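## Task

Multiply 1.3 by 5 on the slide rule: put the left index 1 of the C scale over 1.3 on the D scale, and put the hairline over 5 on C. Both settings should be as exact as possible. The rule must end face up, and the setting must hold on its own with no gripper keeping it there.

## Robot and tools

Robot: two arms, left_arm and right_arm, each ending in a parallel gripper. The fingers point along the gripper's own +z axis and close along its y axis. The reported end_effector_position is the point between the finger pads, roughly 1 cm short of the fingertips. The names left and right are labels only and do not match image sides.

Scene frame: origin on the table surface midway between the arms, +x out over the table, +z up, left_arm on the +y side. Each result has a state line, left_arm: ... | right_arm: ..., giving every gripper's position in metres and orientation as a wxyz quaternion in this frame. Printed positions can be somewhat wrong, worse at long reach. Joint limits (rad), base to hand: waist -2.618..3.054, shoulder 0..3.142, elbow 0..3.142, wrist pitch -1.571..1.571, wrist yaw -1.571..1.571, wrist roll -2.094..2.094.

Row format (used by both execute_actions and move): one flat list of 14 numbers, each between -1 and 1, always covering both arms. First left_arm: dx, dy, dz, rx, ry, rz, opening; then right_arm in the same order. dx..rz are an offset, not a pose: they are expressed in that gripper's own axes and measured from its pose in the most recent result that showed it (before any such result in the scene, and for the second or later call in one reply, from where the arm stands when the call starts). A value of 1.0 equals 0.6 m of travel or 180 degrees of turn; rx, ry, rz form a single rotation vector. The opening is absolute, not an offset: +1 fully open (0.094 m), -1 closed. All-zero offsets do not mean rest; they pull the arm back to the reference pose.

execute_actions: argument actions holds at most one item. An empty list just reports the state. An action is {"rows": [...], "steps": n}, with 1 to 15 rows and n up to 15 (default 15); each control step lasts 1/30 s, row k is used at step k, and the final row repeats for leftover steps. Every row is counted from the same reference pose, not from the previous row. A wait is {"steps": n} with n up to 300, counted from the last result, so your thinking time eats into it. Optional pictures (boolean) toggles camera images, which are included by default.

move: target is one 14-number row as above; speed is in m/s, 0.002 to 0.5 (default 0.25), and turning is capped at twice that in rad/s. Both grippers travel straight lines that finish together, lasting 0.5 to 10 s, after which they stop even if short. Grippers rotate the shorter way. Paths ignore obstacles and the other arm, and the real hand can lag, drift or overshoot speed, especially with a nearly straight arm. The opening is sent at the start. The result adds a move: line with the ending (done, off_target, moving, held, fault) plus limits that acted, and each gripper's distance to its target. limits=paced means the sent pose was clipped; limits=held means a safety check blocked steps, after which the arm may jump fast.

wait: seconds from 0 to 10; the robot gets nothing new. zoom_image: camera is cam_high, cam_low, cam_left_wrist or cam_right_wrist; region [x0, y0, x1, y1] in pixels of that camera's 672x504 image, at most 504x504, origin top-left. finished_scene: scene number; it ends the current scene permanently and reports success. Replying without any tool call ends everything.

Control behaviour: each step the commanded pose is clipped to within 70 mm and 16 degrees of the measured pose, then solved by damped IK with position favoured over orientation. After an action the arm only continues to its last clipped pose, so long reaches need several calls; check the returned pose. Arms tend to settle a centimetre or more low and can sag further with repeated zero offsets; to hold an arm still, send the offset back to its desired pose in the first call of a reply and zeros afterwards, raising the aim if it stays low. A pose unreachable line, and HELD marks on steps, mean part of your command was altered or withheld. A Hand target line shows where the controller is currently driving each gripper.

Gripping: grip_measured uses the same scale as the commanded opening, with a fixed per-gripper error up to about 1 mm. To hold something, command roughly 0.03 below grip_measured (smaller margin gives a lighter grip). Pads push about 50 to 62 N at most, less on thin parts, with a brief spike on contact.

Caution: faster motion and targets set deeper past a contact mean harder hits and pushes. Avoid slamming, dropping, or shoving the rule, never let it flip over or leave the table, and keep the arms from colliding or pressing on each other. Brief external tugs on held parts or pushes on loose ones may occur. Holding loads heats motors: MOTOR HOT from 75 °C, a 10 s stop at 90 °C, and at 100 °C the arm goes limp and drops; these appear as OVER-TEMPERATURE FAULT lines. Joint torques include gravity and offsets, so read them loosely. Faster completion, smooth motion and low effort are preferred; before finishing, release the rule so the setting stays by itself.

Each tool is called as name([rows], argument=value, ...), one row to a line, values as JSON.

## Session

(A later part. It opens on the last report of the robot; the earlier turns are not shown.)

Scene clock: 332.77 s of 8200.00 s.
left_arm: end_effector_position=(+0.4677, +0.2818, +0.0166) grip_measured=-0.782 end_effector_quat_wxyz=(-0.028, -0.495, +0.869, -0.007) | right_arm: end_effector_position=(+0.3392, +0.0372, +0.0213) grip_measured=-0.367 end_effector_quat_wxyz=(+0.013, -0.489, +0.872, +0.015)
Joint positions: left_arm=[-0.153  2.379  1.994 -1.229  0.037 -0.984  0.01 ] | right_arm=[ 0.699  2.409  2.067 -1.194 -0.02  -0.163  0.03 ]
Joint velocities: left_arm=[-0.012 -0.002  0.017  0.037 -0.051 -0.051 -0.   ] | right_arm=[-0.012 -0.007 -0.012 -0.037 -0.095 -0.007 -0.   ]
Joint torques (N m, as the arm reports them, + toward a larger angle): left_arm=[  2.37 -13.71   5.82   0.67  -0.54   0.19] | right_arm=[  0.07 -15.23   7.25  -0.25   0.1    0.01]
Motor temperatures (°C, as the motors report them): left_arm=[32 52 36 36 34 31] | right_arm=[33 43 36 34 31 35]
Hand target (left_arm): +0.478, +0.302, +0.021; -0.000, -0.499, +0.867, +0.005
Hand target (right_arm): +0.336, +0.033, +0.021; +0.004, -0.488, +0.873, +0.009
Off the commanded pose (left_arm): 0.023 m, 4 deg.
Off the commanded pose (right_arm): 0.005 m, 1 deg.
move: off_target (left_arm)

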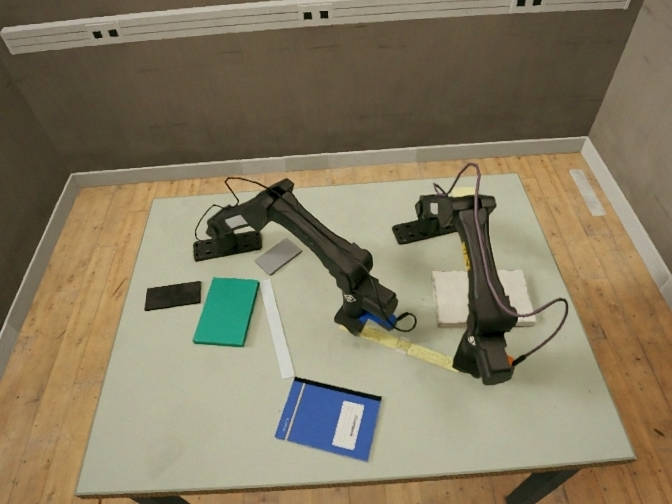

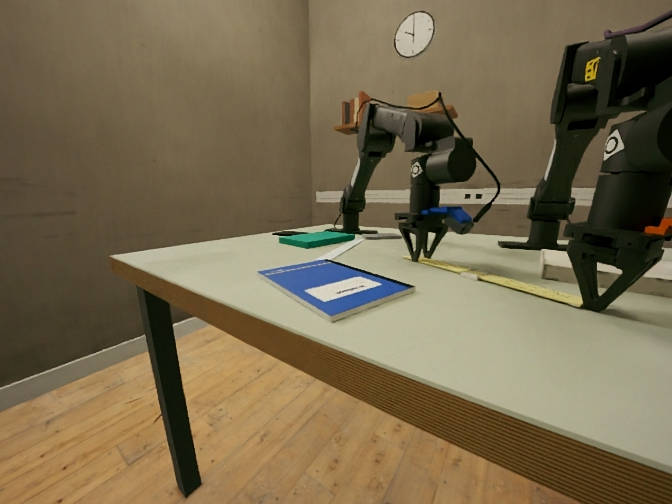

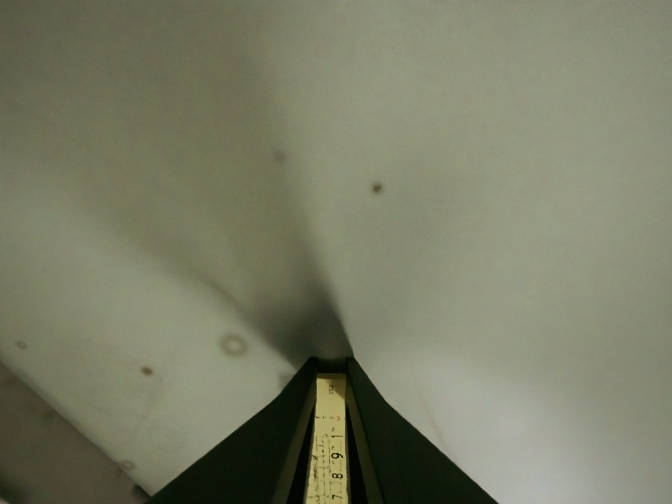

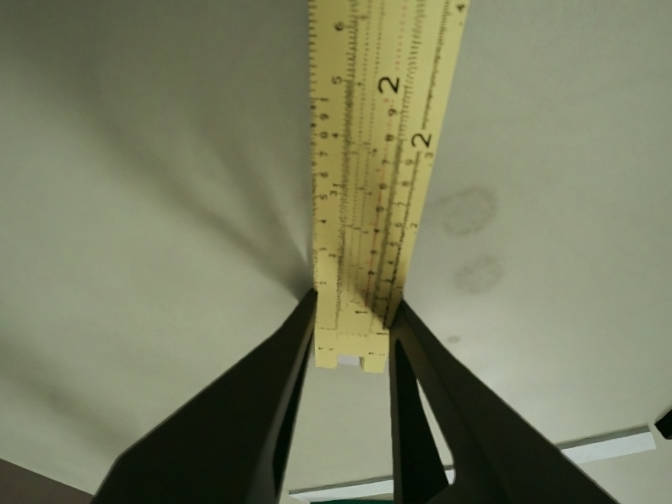

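move(target=[-0.06,0,-0.006,0,0,0,-0.88, 0.008,0,0,0,0,0,-0.39], speed=0.015)

zoom_image(camera="cam_right_wrist", region=[280,150,460,380])

Scene clock: 339.33 s of 8200.00 s.
left_arm: end_effector_position=(+0.4745, +0.2904, +0.0170) grip_measured=-0.782 end_effector_quat_wxyz=(-0.058, -0.491, +0.869, -0.020) | right_arm: end_effector_position=(+0.3453, +0.0456, +0.0222) grip_measured=-0.367 end_effector_quat_wxyz=(+0.034, -0.489, +0.871, +0.026)
Joint positions: left_arm=[-0.116  2.473  2.16  -1.347  0.085 -0.937  0.01 ] | right_arm=[ 0.699  2.403  2.056 -1.143 -0.025 -0.163  0.03 ]
Joint velocities: left_arm=[ 0.002 -0.002  0.007 -0.066  0.051  0.022  0.001] | right_arm=[-0.017 -0.012 -0.007  0.022 -0.022  0.022 -0.   ]
Joint torques (N m, as the arm reports them, + toward a larger angle): left_arm=[  2.65 -14.13   5.66   0.63  -0.54   0.14] | right_arm=[ -0.07 -16.55   4.61  -0.28   0.02   0.02]
Motor temperatures (°C, as the motors report them): left_arm=[32 52 36 36 34 31] | right_arm=[33 44 36 34 31 35]
Hand target (left_arm): +0.485, +0.313, +0.019; -0.028, -0.495, +0.868, -0.007
Hand target (right_arm): +0.337, +0.034, +0.021; +0.013, -0.489, +0.872, +0.015
Off the commanded pose (left_arm): 0.025 m, 4 deg.
Off the commanded pose (right_arm): 0.015 m, 3 deg.
After step 90, 0.93 s passed at rest.
move: off_target (left_arm, right_arm)

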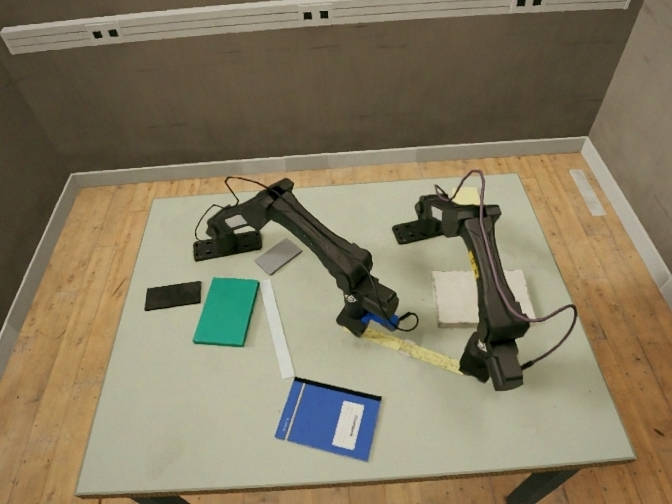

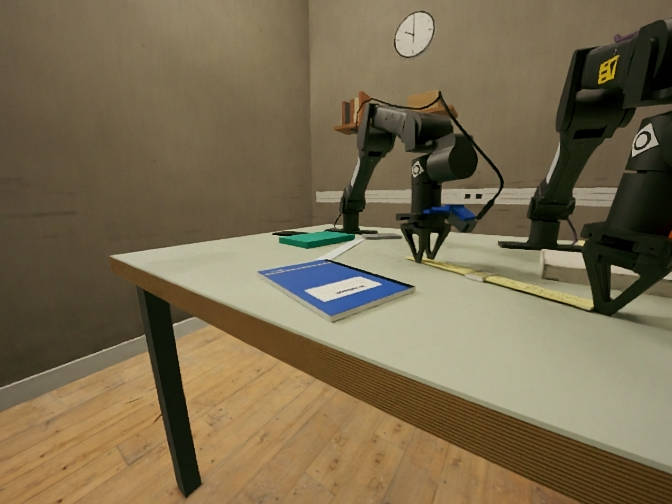

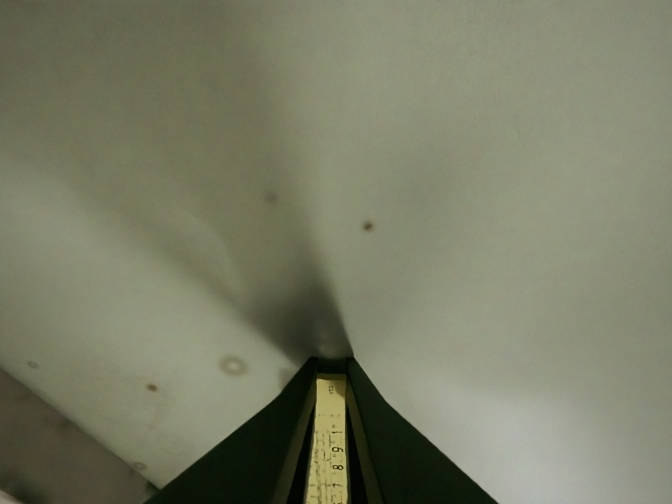

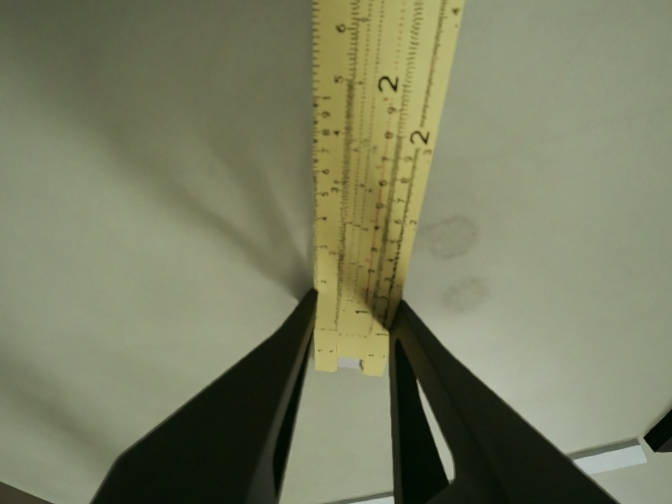

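Region (280, 150, 460, 380) of cam_right_wrist's 672x504 image, scaled by 2.191, with more detail than that image has; it fills the left 394 columns of this view, and the rest is white.

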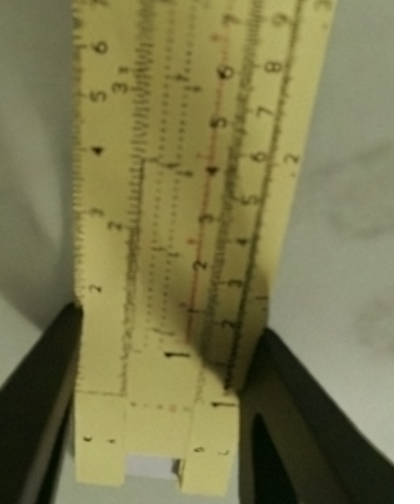

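move(target=[-0.065,0,-0.006,0,0,0,-0.88, 0.045,0,0,0,-0.02,0,-0.385], speed=0.015)

zoom_image(camera="cam_right_wrist", region=[280,150,460,380])

Scene clock: 346.80 s of 8200.00 s.
left_arm: end_effector_position=(+0.4785, +0.2985, +0.0179) grip_measured=-0.782 end_effector_quat_wxyz=(-0.100, -0.486, +0.868, -0.033) | right_arm: end_effector_position=(+0.3402, +0.0434, +0.0230) grip_measured=-0.367 end_effector_quat_wxyz=(+0.092, -0.488, +0.866, +0.054)
Joint positions: left_arm=[-0.08   2.617  2.419 -1.534  0.136 -0.886  0.01 ] | right_arm=[ 0.699  2.243  1.766 -0.884 -0.038 -0.163  0.03 ]
Joint velocities: left_arm=[ 0.002 -0.002  0.032 -0.037  0.037 -0.037  0.   ] | right_arm=[-0.017 -0.017 -0.012 -0.022  0.095  0.081 -0.   ]
Joint torques (N m, as the arm reports them, + toward a larger angle): left_arm=[  2.65 -14.77   5.59   0.75  -0.63   0.12] | right_arm=[ -0.97 -15.84   4.73  -0.2   -0.02  -0.1 ]
Motor temperatures (°C, as the motors report them): left_arm=[32 53 36 36 34 31] | right_arm=[33 44 36 34 31 35]
Hand target (left_arm): +0.493, +0.324, +0.017; -0.059, -0.492, +0.869, -0.020
Hand target (right_arm): +0.331, +0.024, +0.020; +0.062, -0.488, +0.869, +0.041
Off the commanded pose (left_arm): 0.030 m, 5 deg.
Off the commanded pose (right_arm): 0.023 m, 4 deg.
After step 90, 1.63 s passed at rest.
move: off_target (left_arm, right_arm)

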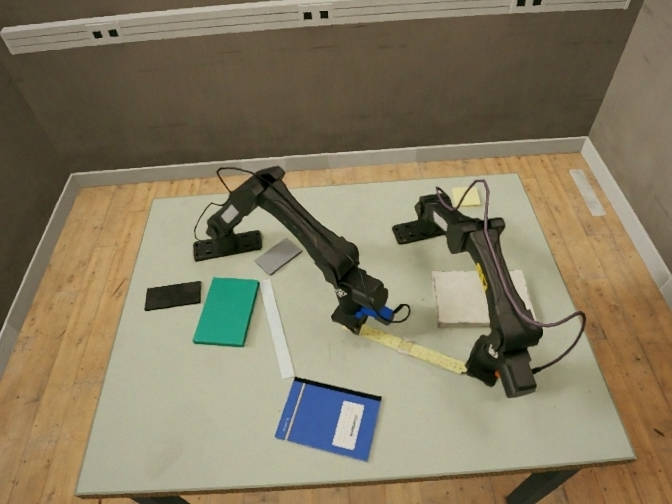

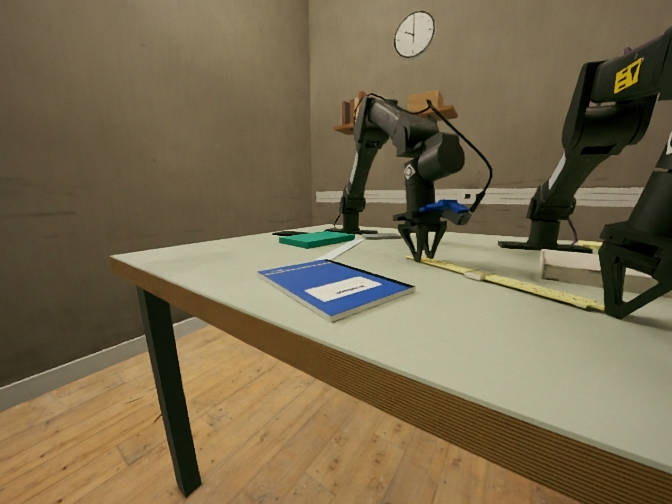

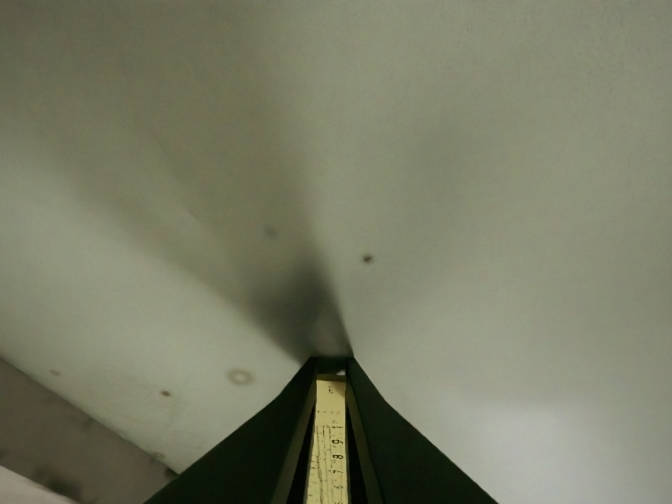

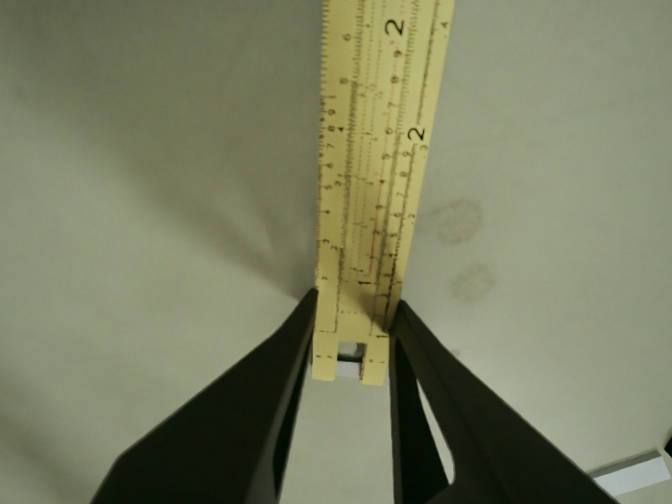

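Region (280, 150, 460, 380) of cam_right_wrist's 672x504 image, scaled by 2.191, with more detail than that image has; it fills the left 394 columns of this view, and the rest is white.

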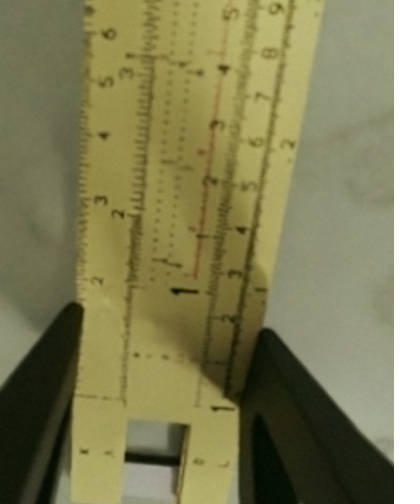

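move(target=[0.03,0,0,0,-0.064,0,-0.88, 0.03,0,0.002,0,0.059,0,-0.39], speed=0.02)

zoom_image(camera="cam_right_wrist", region=[290,180,450,340])

Scene clock: 356.00 s of 8200.00 s.
left_arm: end_effector_position=(+0.4719, +0.2871, +0.0164) grip_measured=-0.782 end_effector_quat_wxyz=(-0.017, -0.491, +0.871, +0.014) | right_arm: end_effector_position=(+0.3351, +0.0336, +0.0215) grip_measured=-0.367 end_effector_quat_wxyz=(+0.028, -0.489, +0.871, +0.023)
Joint positions: left_arm=[-0.16   2.401  2.033 -1.246 -0.01  -0.983  0.01 ] | right_arm=[ 0.699  2.343  1.95  -1.109 -0.024 -0.163  0.03 ]
Joint velocities: left_arm=[-0.022 -0.002  0.002  0.037 -0.037  0.051  0.001] | right_arm=[ 0.002  0.002  0.002 -0.051 -0.051  0.007  0.   ]
Joint torques (N m, as the arm reports them, + toward a larger angle): left_arm=[ -1.02 -16.14   2.83   0.47  -0.13  -0.06] | right_arm=[  0.45 -13.09   9.31  -0.35   0.14  -0.05]
Motor temperatures (°C, as the motors report them): left_arm=[32 54 36 36 34 31] | right_arm=[33 44 36 34 31 35]
Hand target (left_arm): +0.470, +0.284, +0.022; -0.013, -0.487, +0.873, +0.017
Hand target (right_arm): +0.331, +0.028, +0.018; +0.011, -0.490, +0.872, +0.010
Off the commanded pose (left_arm): 0.007 m, 1 deg.
Off the commanded pose (right_arm): 0.007 m, 3 deg.
After step 90, 0.93 s passed at rest.
move: off_target (right_arm)

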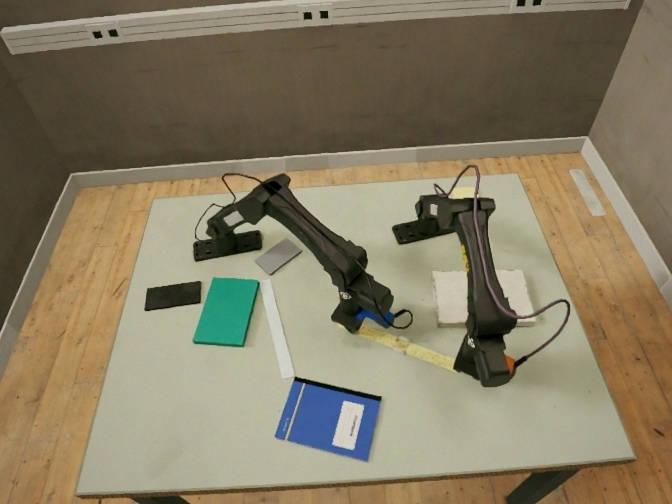

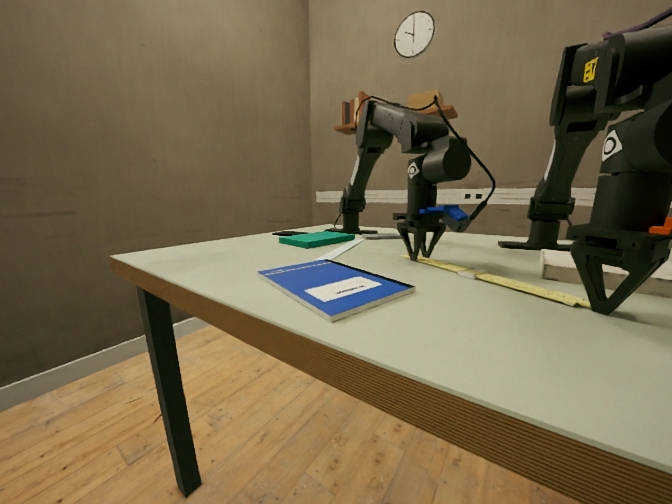

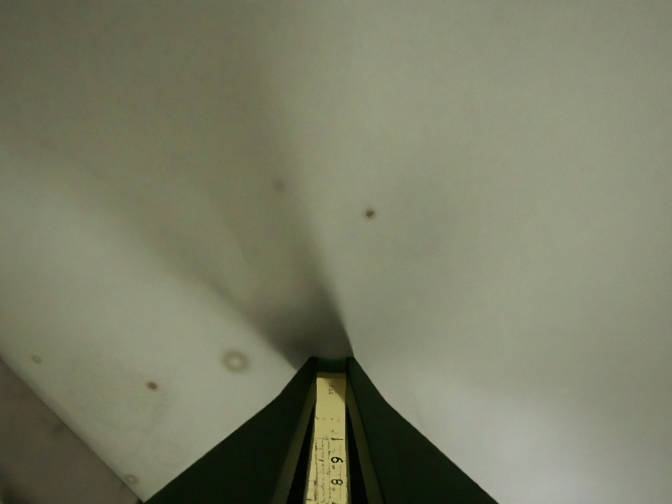

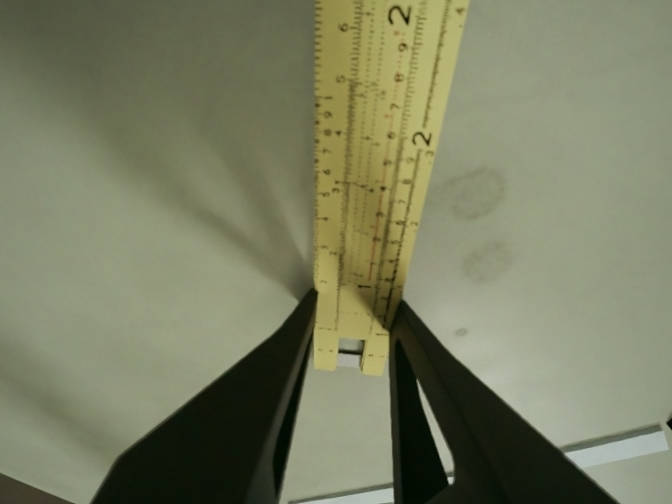

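Region (290, 180, 450, 340) of cam_right_wrist's 672x504 image, scaled by 3.150, with more detail than that image has.

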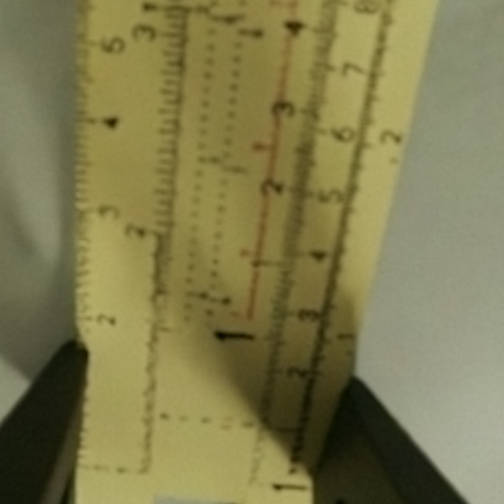

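move(target=[-0.05,0,-0.006,0,-0.02,0,-0.88, 0.04,0,0,0,0.03,0,-0.385], speed=0.012)

zoom_image(camera="cam_right_wrist", region=[290,180,450,340])

Scene clock: 366.70 s of 8200.00 s.
left_arm: end_effector_position=(+0.4727, +0.2883, +0.0171) grip_measured=-0.782 end_effector_quat_wxyz=(-0.027, -0.487, +0.873, +0.014) | right_arm: end_effector_position=(+0.3350, +0.0334, +0.0215) grip_measured=-0.367 end_effector_quat_wxyz=(+0.028, -0.489, +0.871, +0.023)
Joint positions: left_arm=[-0.154  2.428  2.082 -1.287 -0.002 -0.968  0.01 ] | right_arm=[ 0.699  2.343  1.95  -1.11  -0.024 -0.163  0.03 ]
Joint velocities: left_arm=[-0.002  0.002  0.017  0.022 -0.022  0.095  0.   ] | right_arm=[ 0.002  0.002 -0.002  0.007 -0.037 -0.022 -0.   ]
Joint torques (N m, as the arm reports them, + toward a larger angle): left_arm=[  2.71 -13.85   5.91   0.79  -0.77   0.19] | right_arm=[ -0.07 -14.63   7.15  -0.82   0.12  -0.02]
Motor temperatures (°C, as the motors report them): left_arm=[32 54 36 36 34 31] | right_arm=[33 44 36 34 31 35]
Hand target (left_arm): +0.486, +0.313, +0.021; +0.009, -0.491, +0.871, +0.030
Hand target (right_arm): +0.323, +0.014, +0.020; -0.012, -0.489, +0.872, +0.001
Off the commanded pose (left_arm): 0.029 m, 5 deg.
Off the commanded pose (right_arm): 0.024 m, 5 deg.
After step 90, 3.57 s passed at rest.
move: off_target (left_arm, right_arm)

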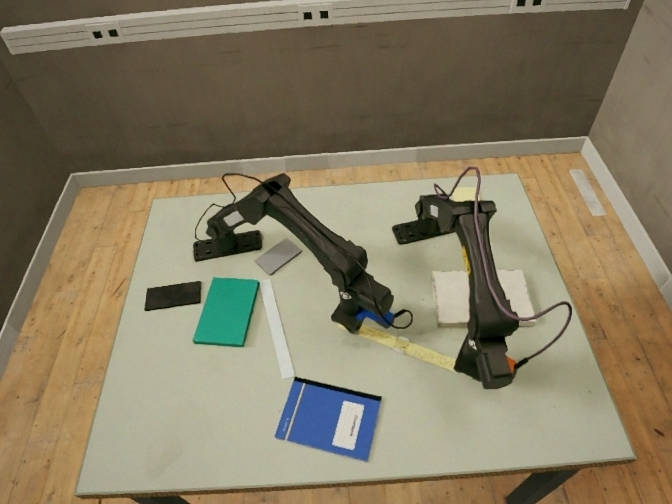

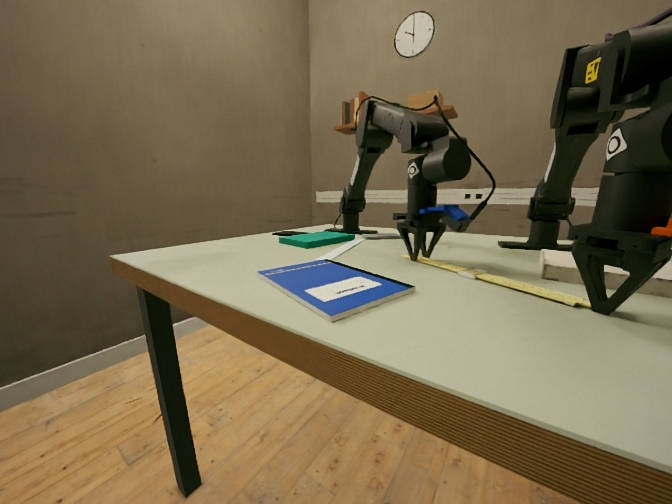

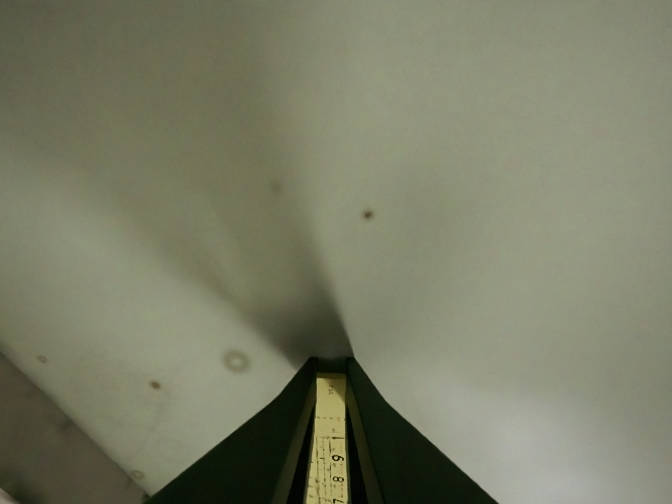

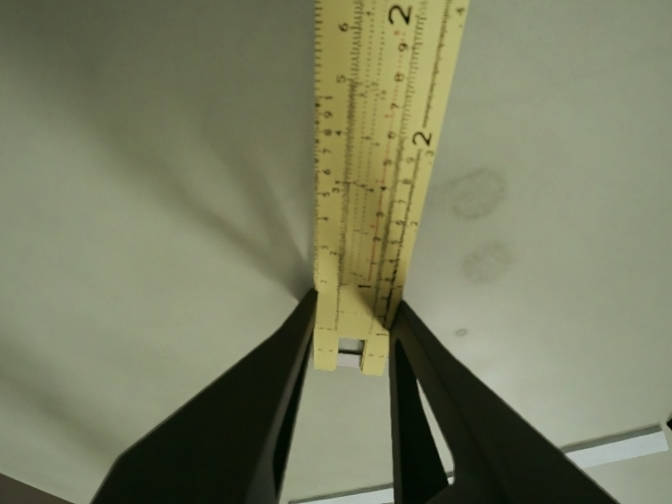

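Region (290, 180, 450, 340) of cam_right_wrist's 672x504 image, scaled by 3.150, with more detail than that image has.

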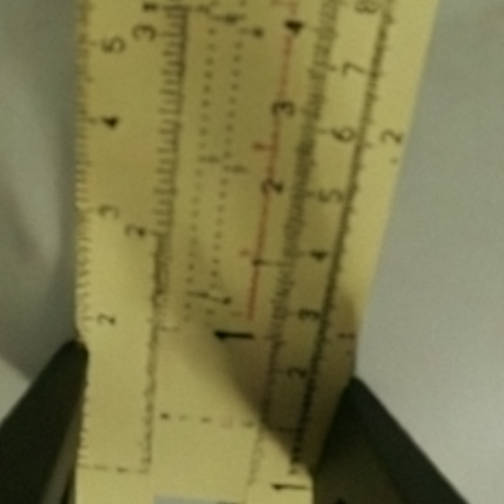

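move(target=[-0.058,0,-0.006,0,0,0,-0.88, 0.045,0,0,0,0,0,-0.385], speed=0.012)

zoom_image(camera="cam_right_wrist", region=[290,180,450,340])

Scene clock: 371.57 s of 8200.00 s.
left_arm: end_effector_position=(+0.4755, +0.2942, +0.0177) grip_measured=-0.782 end_effector_quat_wxyz=(-0.067, -0.483, +0.873, +0.002) | right_arm: end_effector_position=(+0.3322, +0.0320, +0.0220) grip_measured=-0.367 end_effector_quat_wxyz=(+0.061, -0.489, +0.869, +0.039)
Joint positions: left_arm=[-0.121  2.533  2.27  -1.432  0.051 -0.925  0.01 ] | right_arm=[ 0.699  2.252  1.789 -0.966 -0.031 -0.163  0.03 ]
Joint velocities: left_arm=[-0.017  0.012  0.022 -0.037 -0.007 -0.037 -0.001] | right_arm=[-0.012  0.002  0.007  0.022 -0.051  0.022  0.   ]
Joint torques (N m, as the arm reports them, + toward a larger angle): left_arm=[  2.6  -14.52   5.83   0.71  -0.68   0.15] | right_arm=[ -0.7  -15.58   4.83  -0.4    0.11  -0.13]
Motor temperatures (°C, as the motors report them): left_arm=[32 54 36 36 34 31] | right_arm=[33 44 36 34 31 35]
Hand target (left_arm): +0.489, +0.318, +0.020; -0.028, -0.487, +0.873, +0.015
Hand target (right_arm): +0.321, +0.012, +0.020; +0.028, -0.489, +0.871, +0.023
Off the commanded pose (left_arm): 0.028 m, 5 deg.
Off the commanded pose (right_arm): 0.024 m, 4 deg.
move: off_target (left_arm, right_arm)

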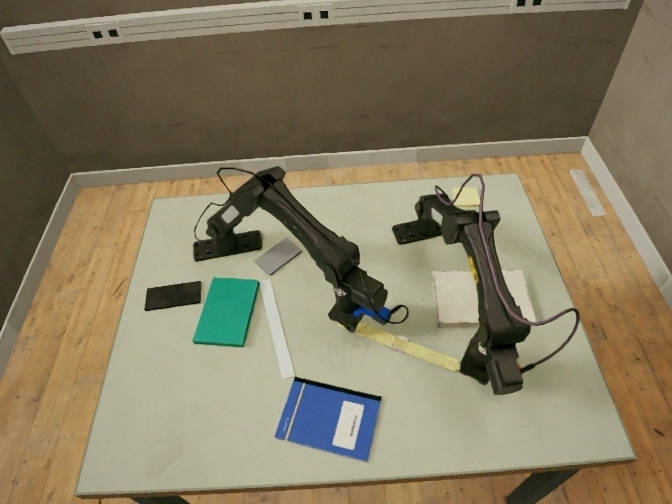

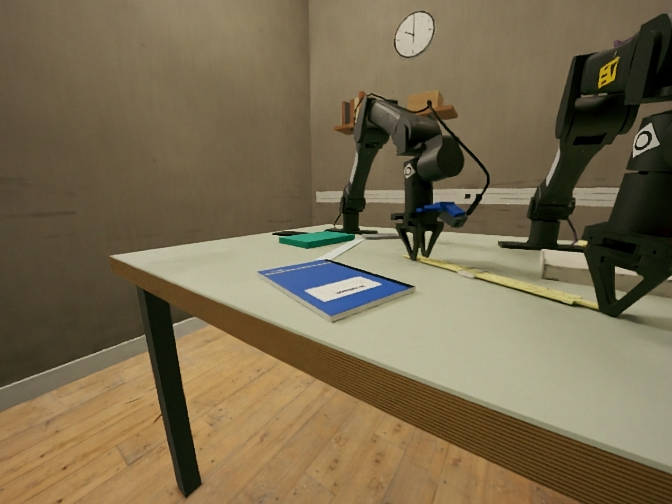

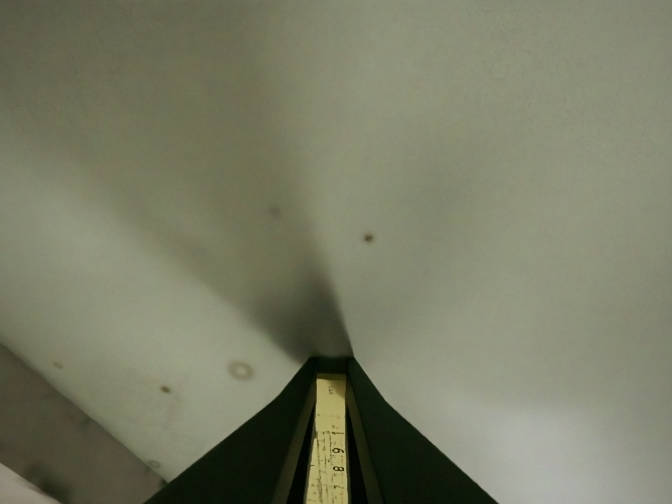

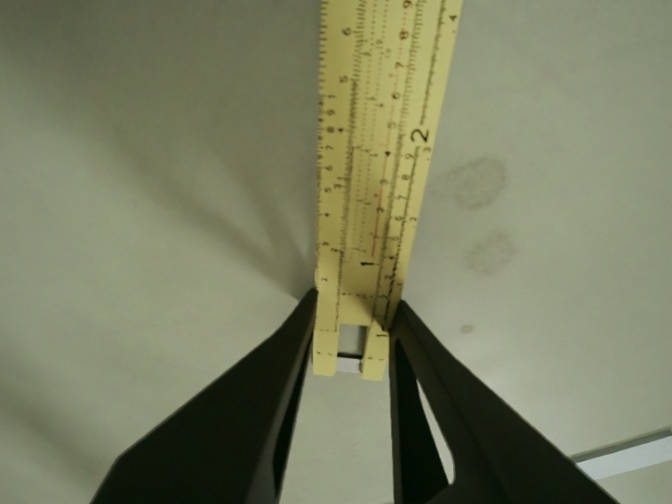

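Region (290, 180, 450, 340) of cam_right_wrist's 672x504 image, scaled by 3.150, with more detail than that image has.

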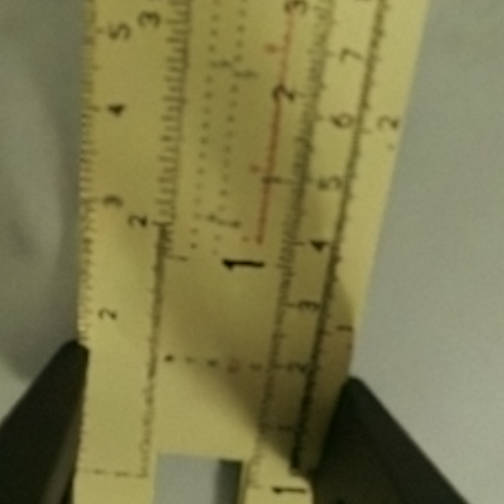

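move(target=[0.02,0,0.002,0,-0.043,0,-0.88, 0.0,0,0.003,0,0.039,0,-0.39], speed=0.02)

zoom_image(camera="cam_right_wrist", region=[320,220,420,320])

Scene clock: 379.43 s of 8200.00 s.
left_arm: end_effector_position=(+0.4745, +0.2919, +0.0164) grip_measured=-0.782 end_effector_quat_wxyz=(-0.003, -0.488, +0.872, +0.034) | right_arm: end_effector_position=(+0.3327, +0.0317, +0.0215) grip_measured=-0.367 end_effector_quat_wxyz=(+0.012, -0.489, +0.872, +0.019)
Joint positions: left_arm=[-0.168  2.405  2.039 -1.241 -0.057 -0.987  0.01 ] | right_arm=[ 0.699  2.368  1.994 -1.162 -0.027 -0.162  0.03 ]
Joint velocities: left_arm=[-0.012 -0.002  0.007 -0.022  0.022 -0.022  0.001] | right_arm=[ 0.002 -0.007  0.002 -0.007 -0.066  0.037 -0.   ]
Joint torques (N m, as the arm reports them, + toward a larger angle): left_arm=[ -1.43 -15.51   2.54   0.4   -0.01  -0.04] | right_arm=[  0.77 -13.55   9.5   -0.18   0.14   0.06]
Motor temperatures (°C, as the motors report them): left_arm=[32 54 36 36 34 31] | right_arm=[33 44 36 34 31 35]
Hand target (left_arm): +0.469, +0.284, +0.018; -0.008, -0.482, +0.875, +0.035
Hand target (right_arm): +0.332, +0.032, +0.020; +0.008, -0.490, +0.872, +0.010
Off the commanded pose (left_arm): 0.010 m, 1 deg.
Off the commanded pose (right_arm): 0.001 m, 1 deg.
After step 90, 1.27 s passed at rest.
move: done

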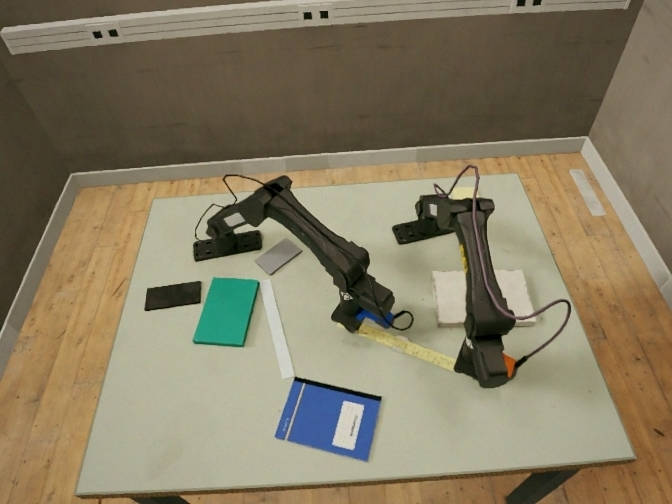

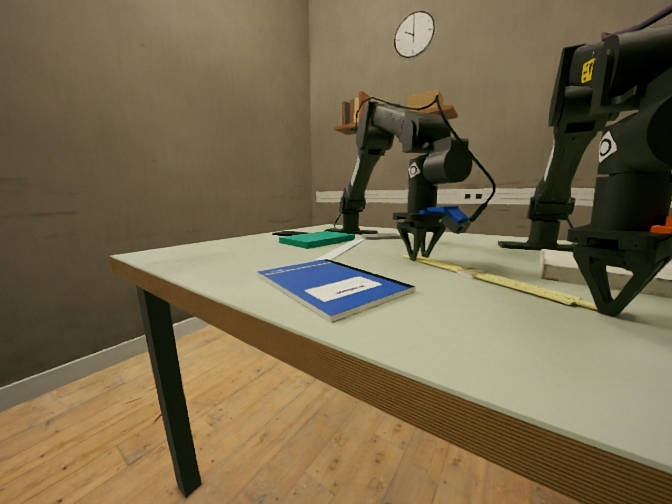

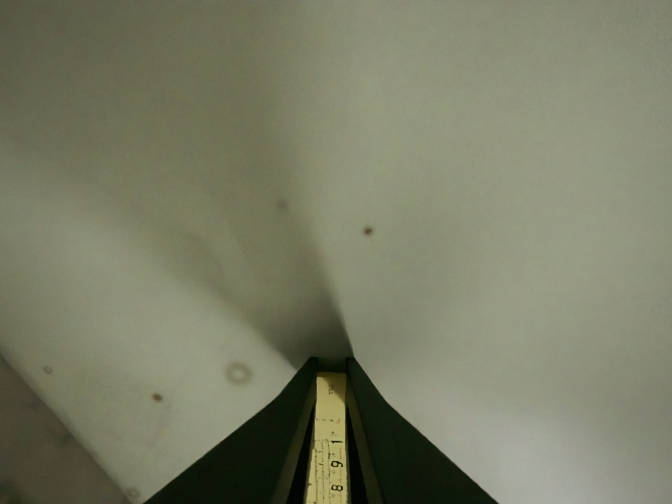

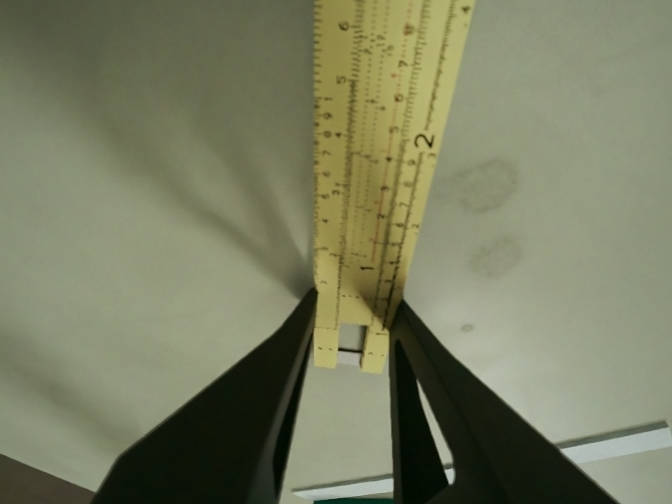

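Region (320, 220, 420, 320) of cam_right_wrist's 672x504 image, scaled by 5.040, with more detail than that image has.

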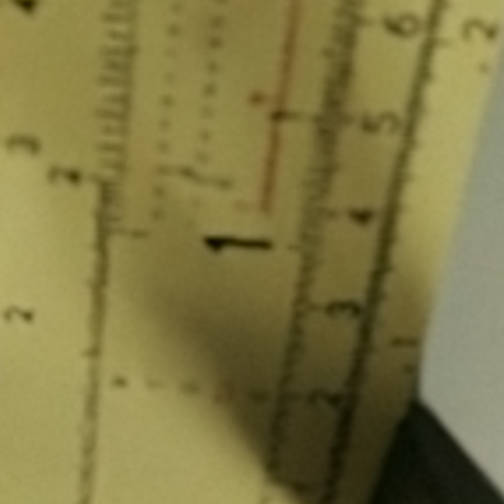

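move(target=[0.035,0,0,0,0,0,-0.88, -0.025,0,0,0,0,0,-0.385], speed=0.01)

zoom_image(camera="cam_right_wrist", region=[320,220,420,320])

Scene clock: 384.80 s of 8200.00 s.
left_arm: end_effector_position=(+0.4741, +0.2913, +0.0165) grip_measured=-0.782 end_effector_quat_wxyz=(+0.018, -0.496, +0.867, +0.040) | right_arm: end_effector_position=(+0.3330, +0.0319, +0.0217) grip_measured=-0.367 end_effector_quat_wxyz=(-0.009, -0.489, +0.872, +0.011)
Joint positions: left_arm=[-0.182  2.367  1.972 -1.182 -0.087 -1.017  0.01 ] | right_arm=[ 0.699  2.423  2.095 -1.251 -0.027 -0.162  0.03 ]
Joint velocities: left_arm=[-0.017  0.002 -0.007  0.007 -0.051  0.022  0.   ] | right_arm=[-0.002 -0.012  0.017 -0.095 -0.066 -0.022 -0.001]
Joint torques (N m, as the arm reports them, + toward a larger angle): left_arm=[ -2.38 -15.19   2.31   0.33   0.35  -0.13] | right_arm=[  0.58 -13.9   10.15   0.2   -0.01   0.04]
Motor temperatures (°C, as the motors report them): left_arm=[32 54 36 36 34 31] | right_arm=[33 44 37 34 31 35]
Hand target (left_arm): +0.464, +0.275, +0.016; -0.003, -0.488, +0.872, +0.034
Hand target (right_arm): +0.340, +0.044, +0.022; +0.012, -0.489, +0.872, +0.019
Off the commanded pose (left_arm): 0.020 m, 3 deg.
Off the commanded pose (right_arm): 0.015 m, 3 deg.
After step 90, 0.03 s passed at rest.
move: off_target (left_arm, right_arm)

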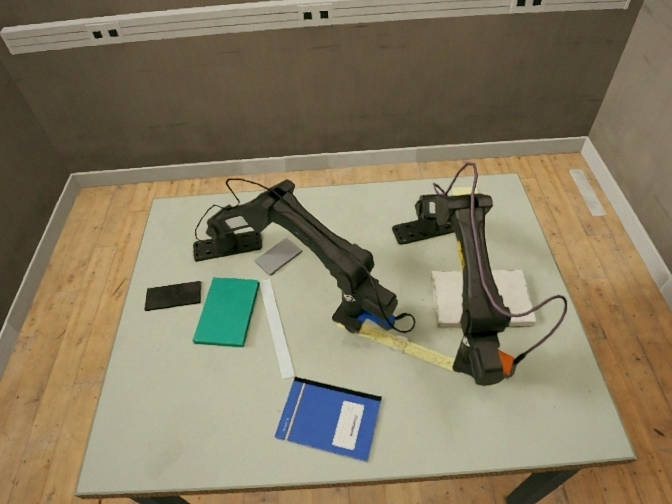

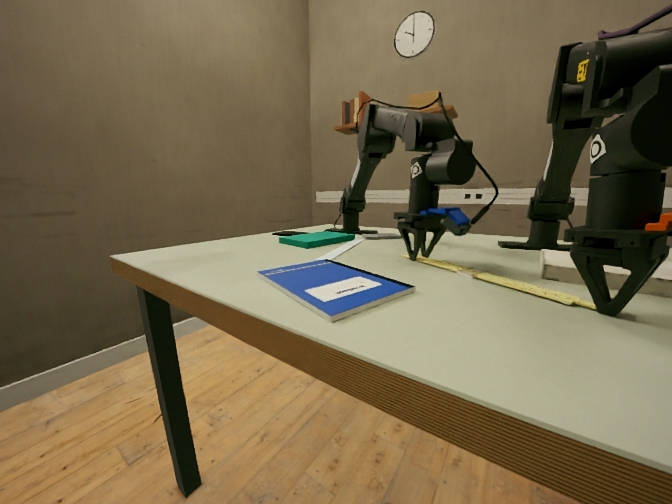

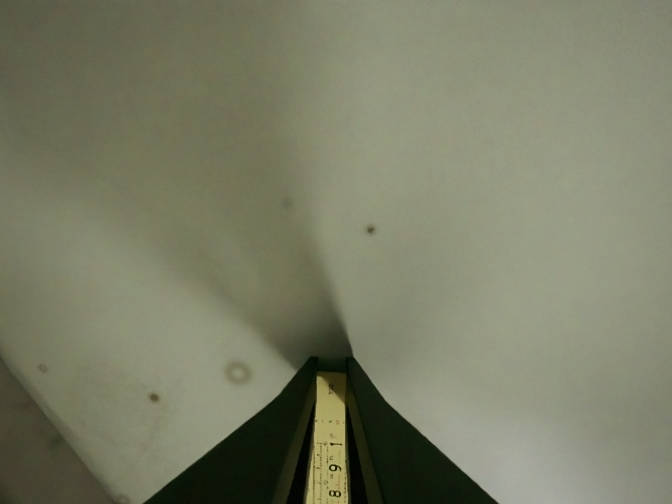

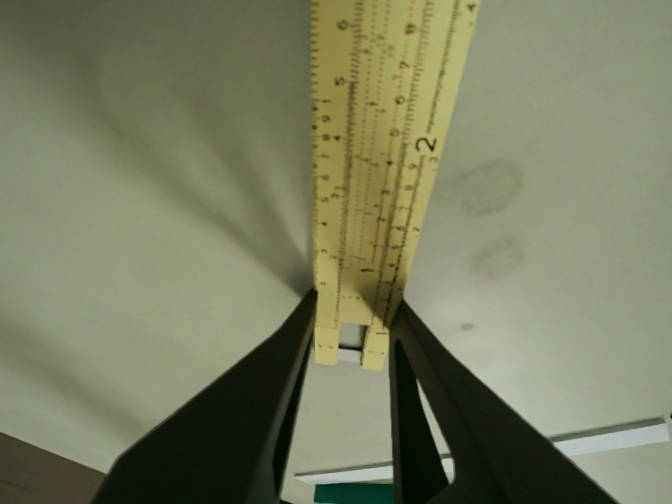

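Region (320, 220, 420, 320) of cam_right_wrist's 672x504 image, scaled by 5.040, with more detail than that image has.

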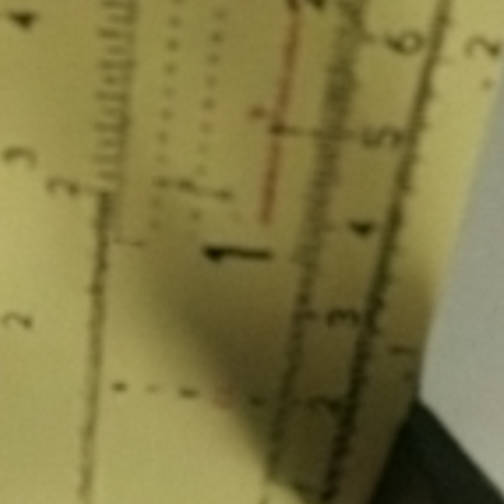

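move(target=[0.04,0,0,0,0,0,-0.88, -0.035,0,0,0,0,0,-0.385], speed=0.01)

zoom_image(camera="cam_right_wrist", region=[320,220,420,320])

Scene clock: 390.37 s of 8200.00 s.
left_arm: end_effector_position=(+0.4737, +0.2906, +0.0167) grip_measured=-0.782 end_effector_quat_wxyz=(+0.043, -0.502, +0.862, +0.050) | right_arm: end_effector_position=(+0.3332, +0.0316, +0.0222) grip_measured=-0.367 end_effector_quat_wxyz=(-0.041, -0.488, +0.872, -0.002)
Joint positions: left_arm=[-0.199  2.329  1.902 -1.119 -0.13  -1.049  0.01 ] | right_arm=[ 0.699  2.523  2.275 -1.402 -0.025 -0.162  0.03 ]
Joint velocities: left_arm=[-0.007 -0.007 -0.002 -0.007  0.022 -0.037 -0.   ] | right_arm=[-0.017  0.007 -0.002  0.022 -0.022  0.037  0.   ]
Joint torques (N m, as the arm reports them, + toward a larger angle): left_arm=[ -2.7  -14.78   2.31   0.37   0.47  -0.17] | right_arm=[  0.47 -14.56   9.89   0.28  -0.03   0.06]
Motor temperatures (°C, as the motors report them): left_arm=[32 54 36 36 34 31] | right_arm=[33 44 37 34 31 35]
Hand target (left_arm): +0.462, +0.271, +0.015; +0.018, -0.496, +0.867, +0.041
Hand target (right_arm): +0.343, +0.049, +0.022; -0.009, -0.489, +0.872, +0.011
Off the commanded pose (left_arm): 0.023 m, 3 deg.
Off the commanded pose (right_arm): 0.021 m, 4 deg.
move: off_target (left_arm, right_arm)

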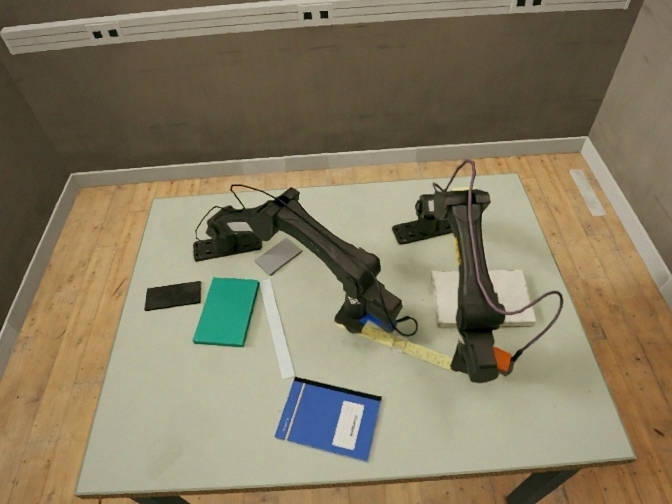

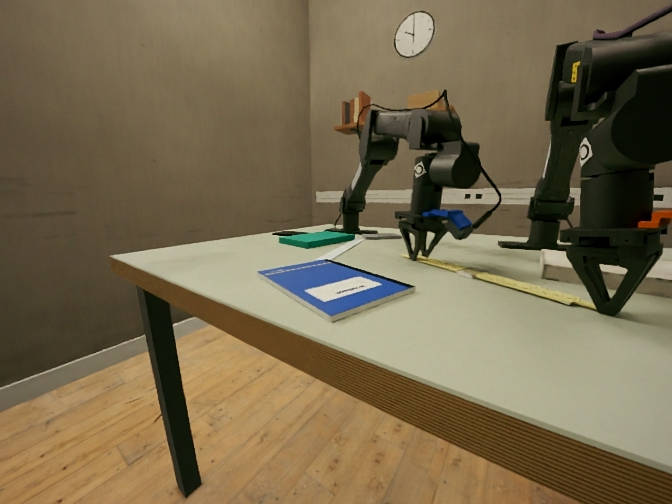

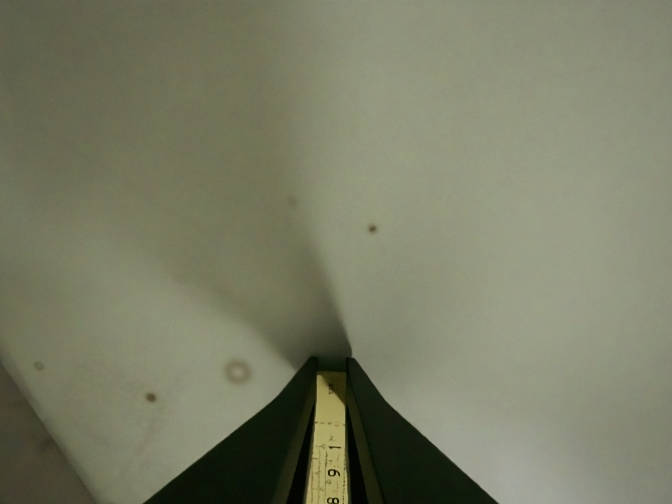

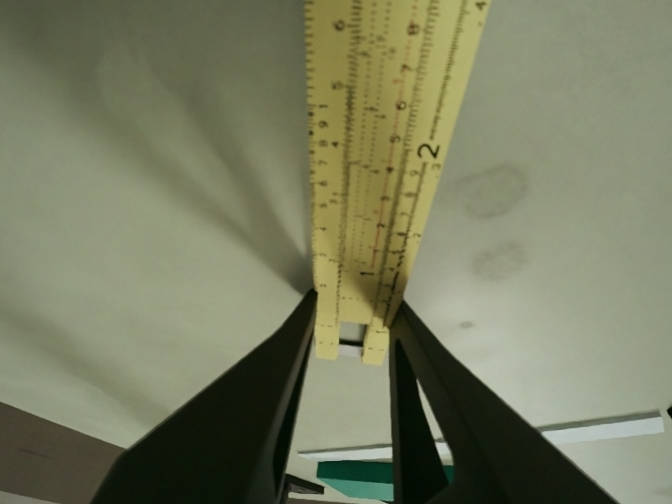

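Region (320, 220, 420, 320) of cam_right_wrist's 672x504 image, scaled by 5.040, with more detail than that image has.

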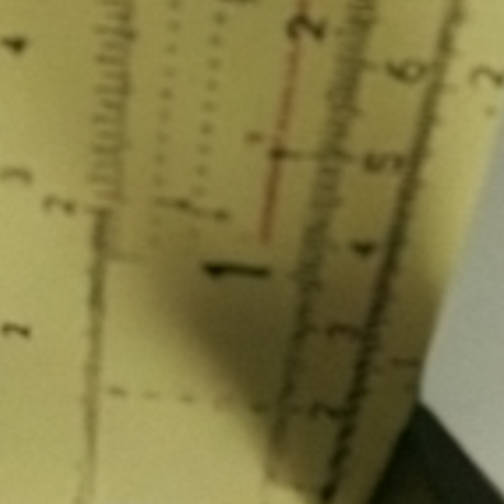

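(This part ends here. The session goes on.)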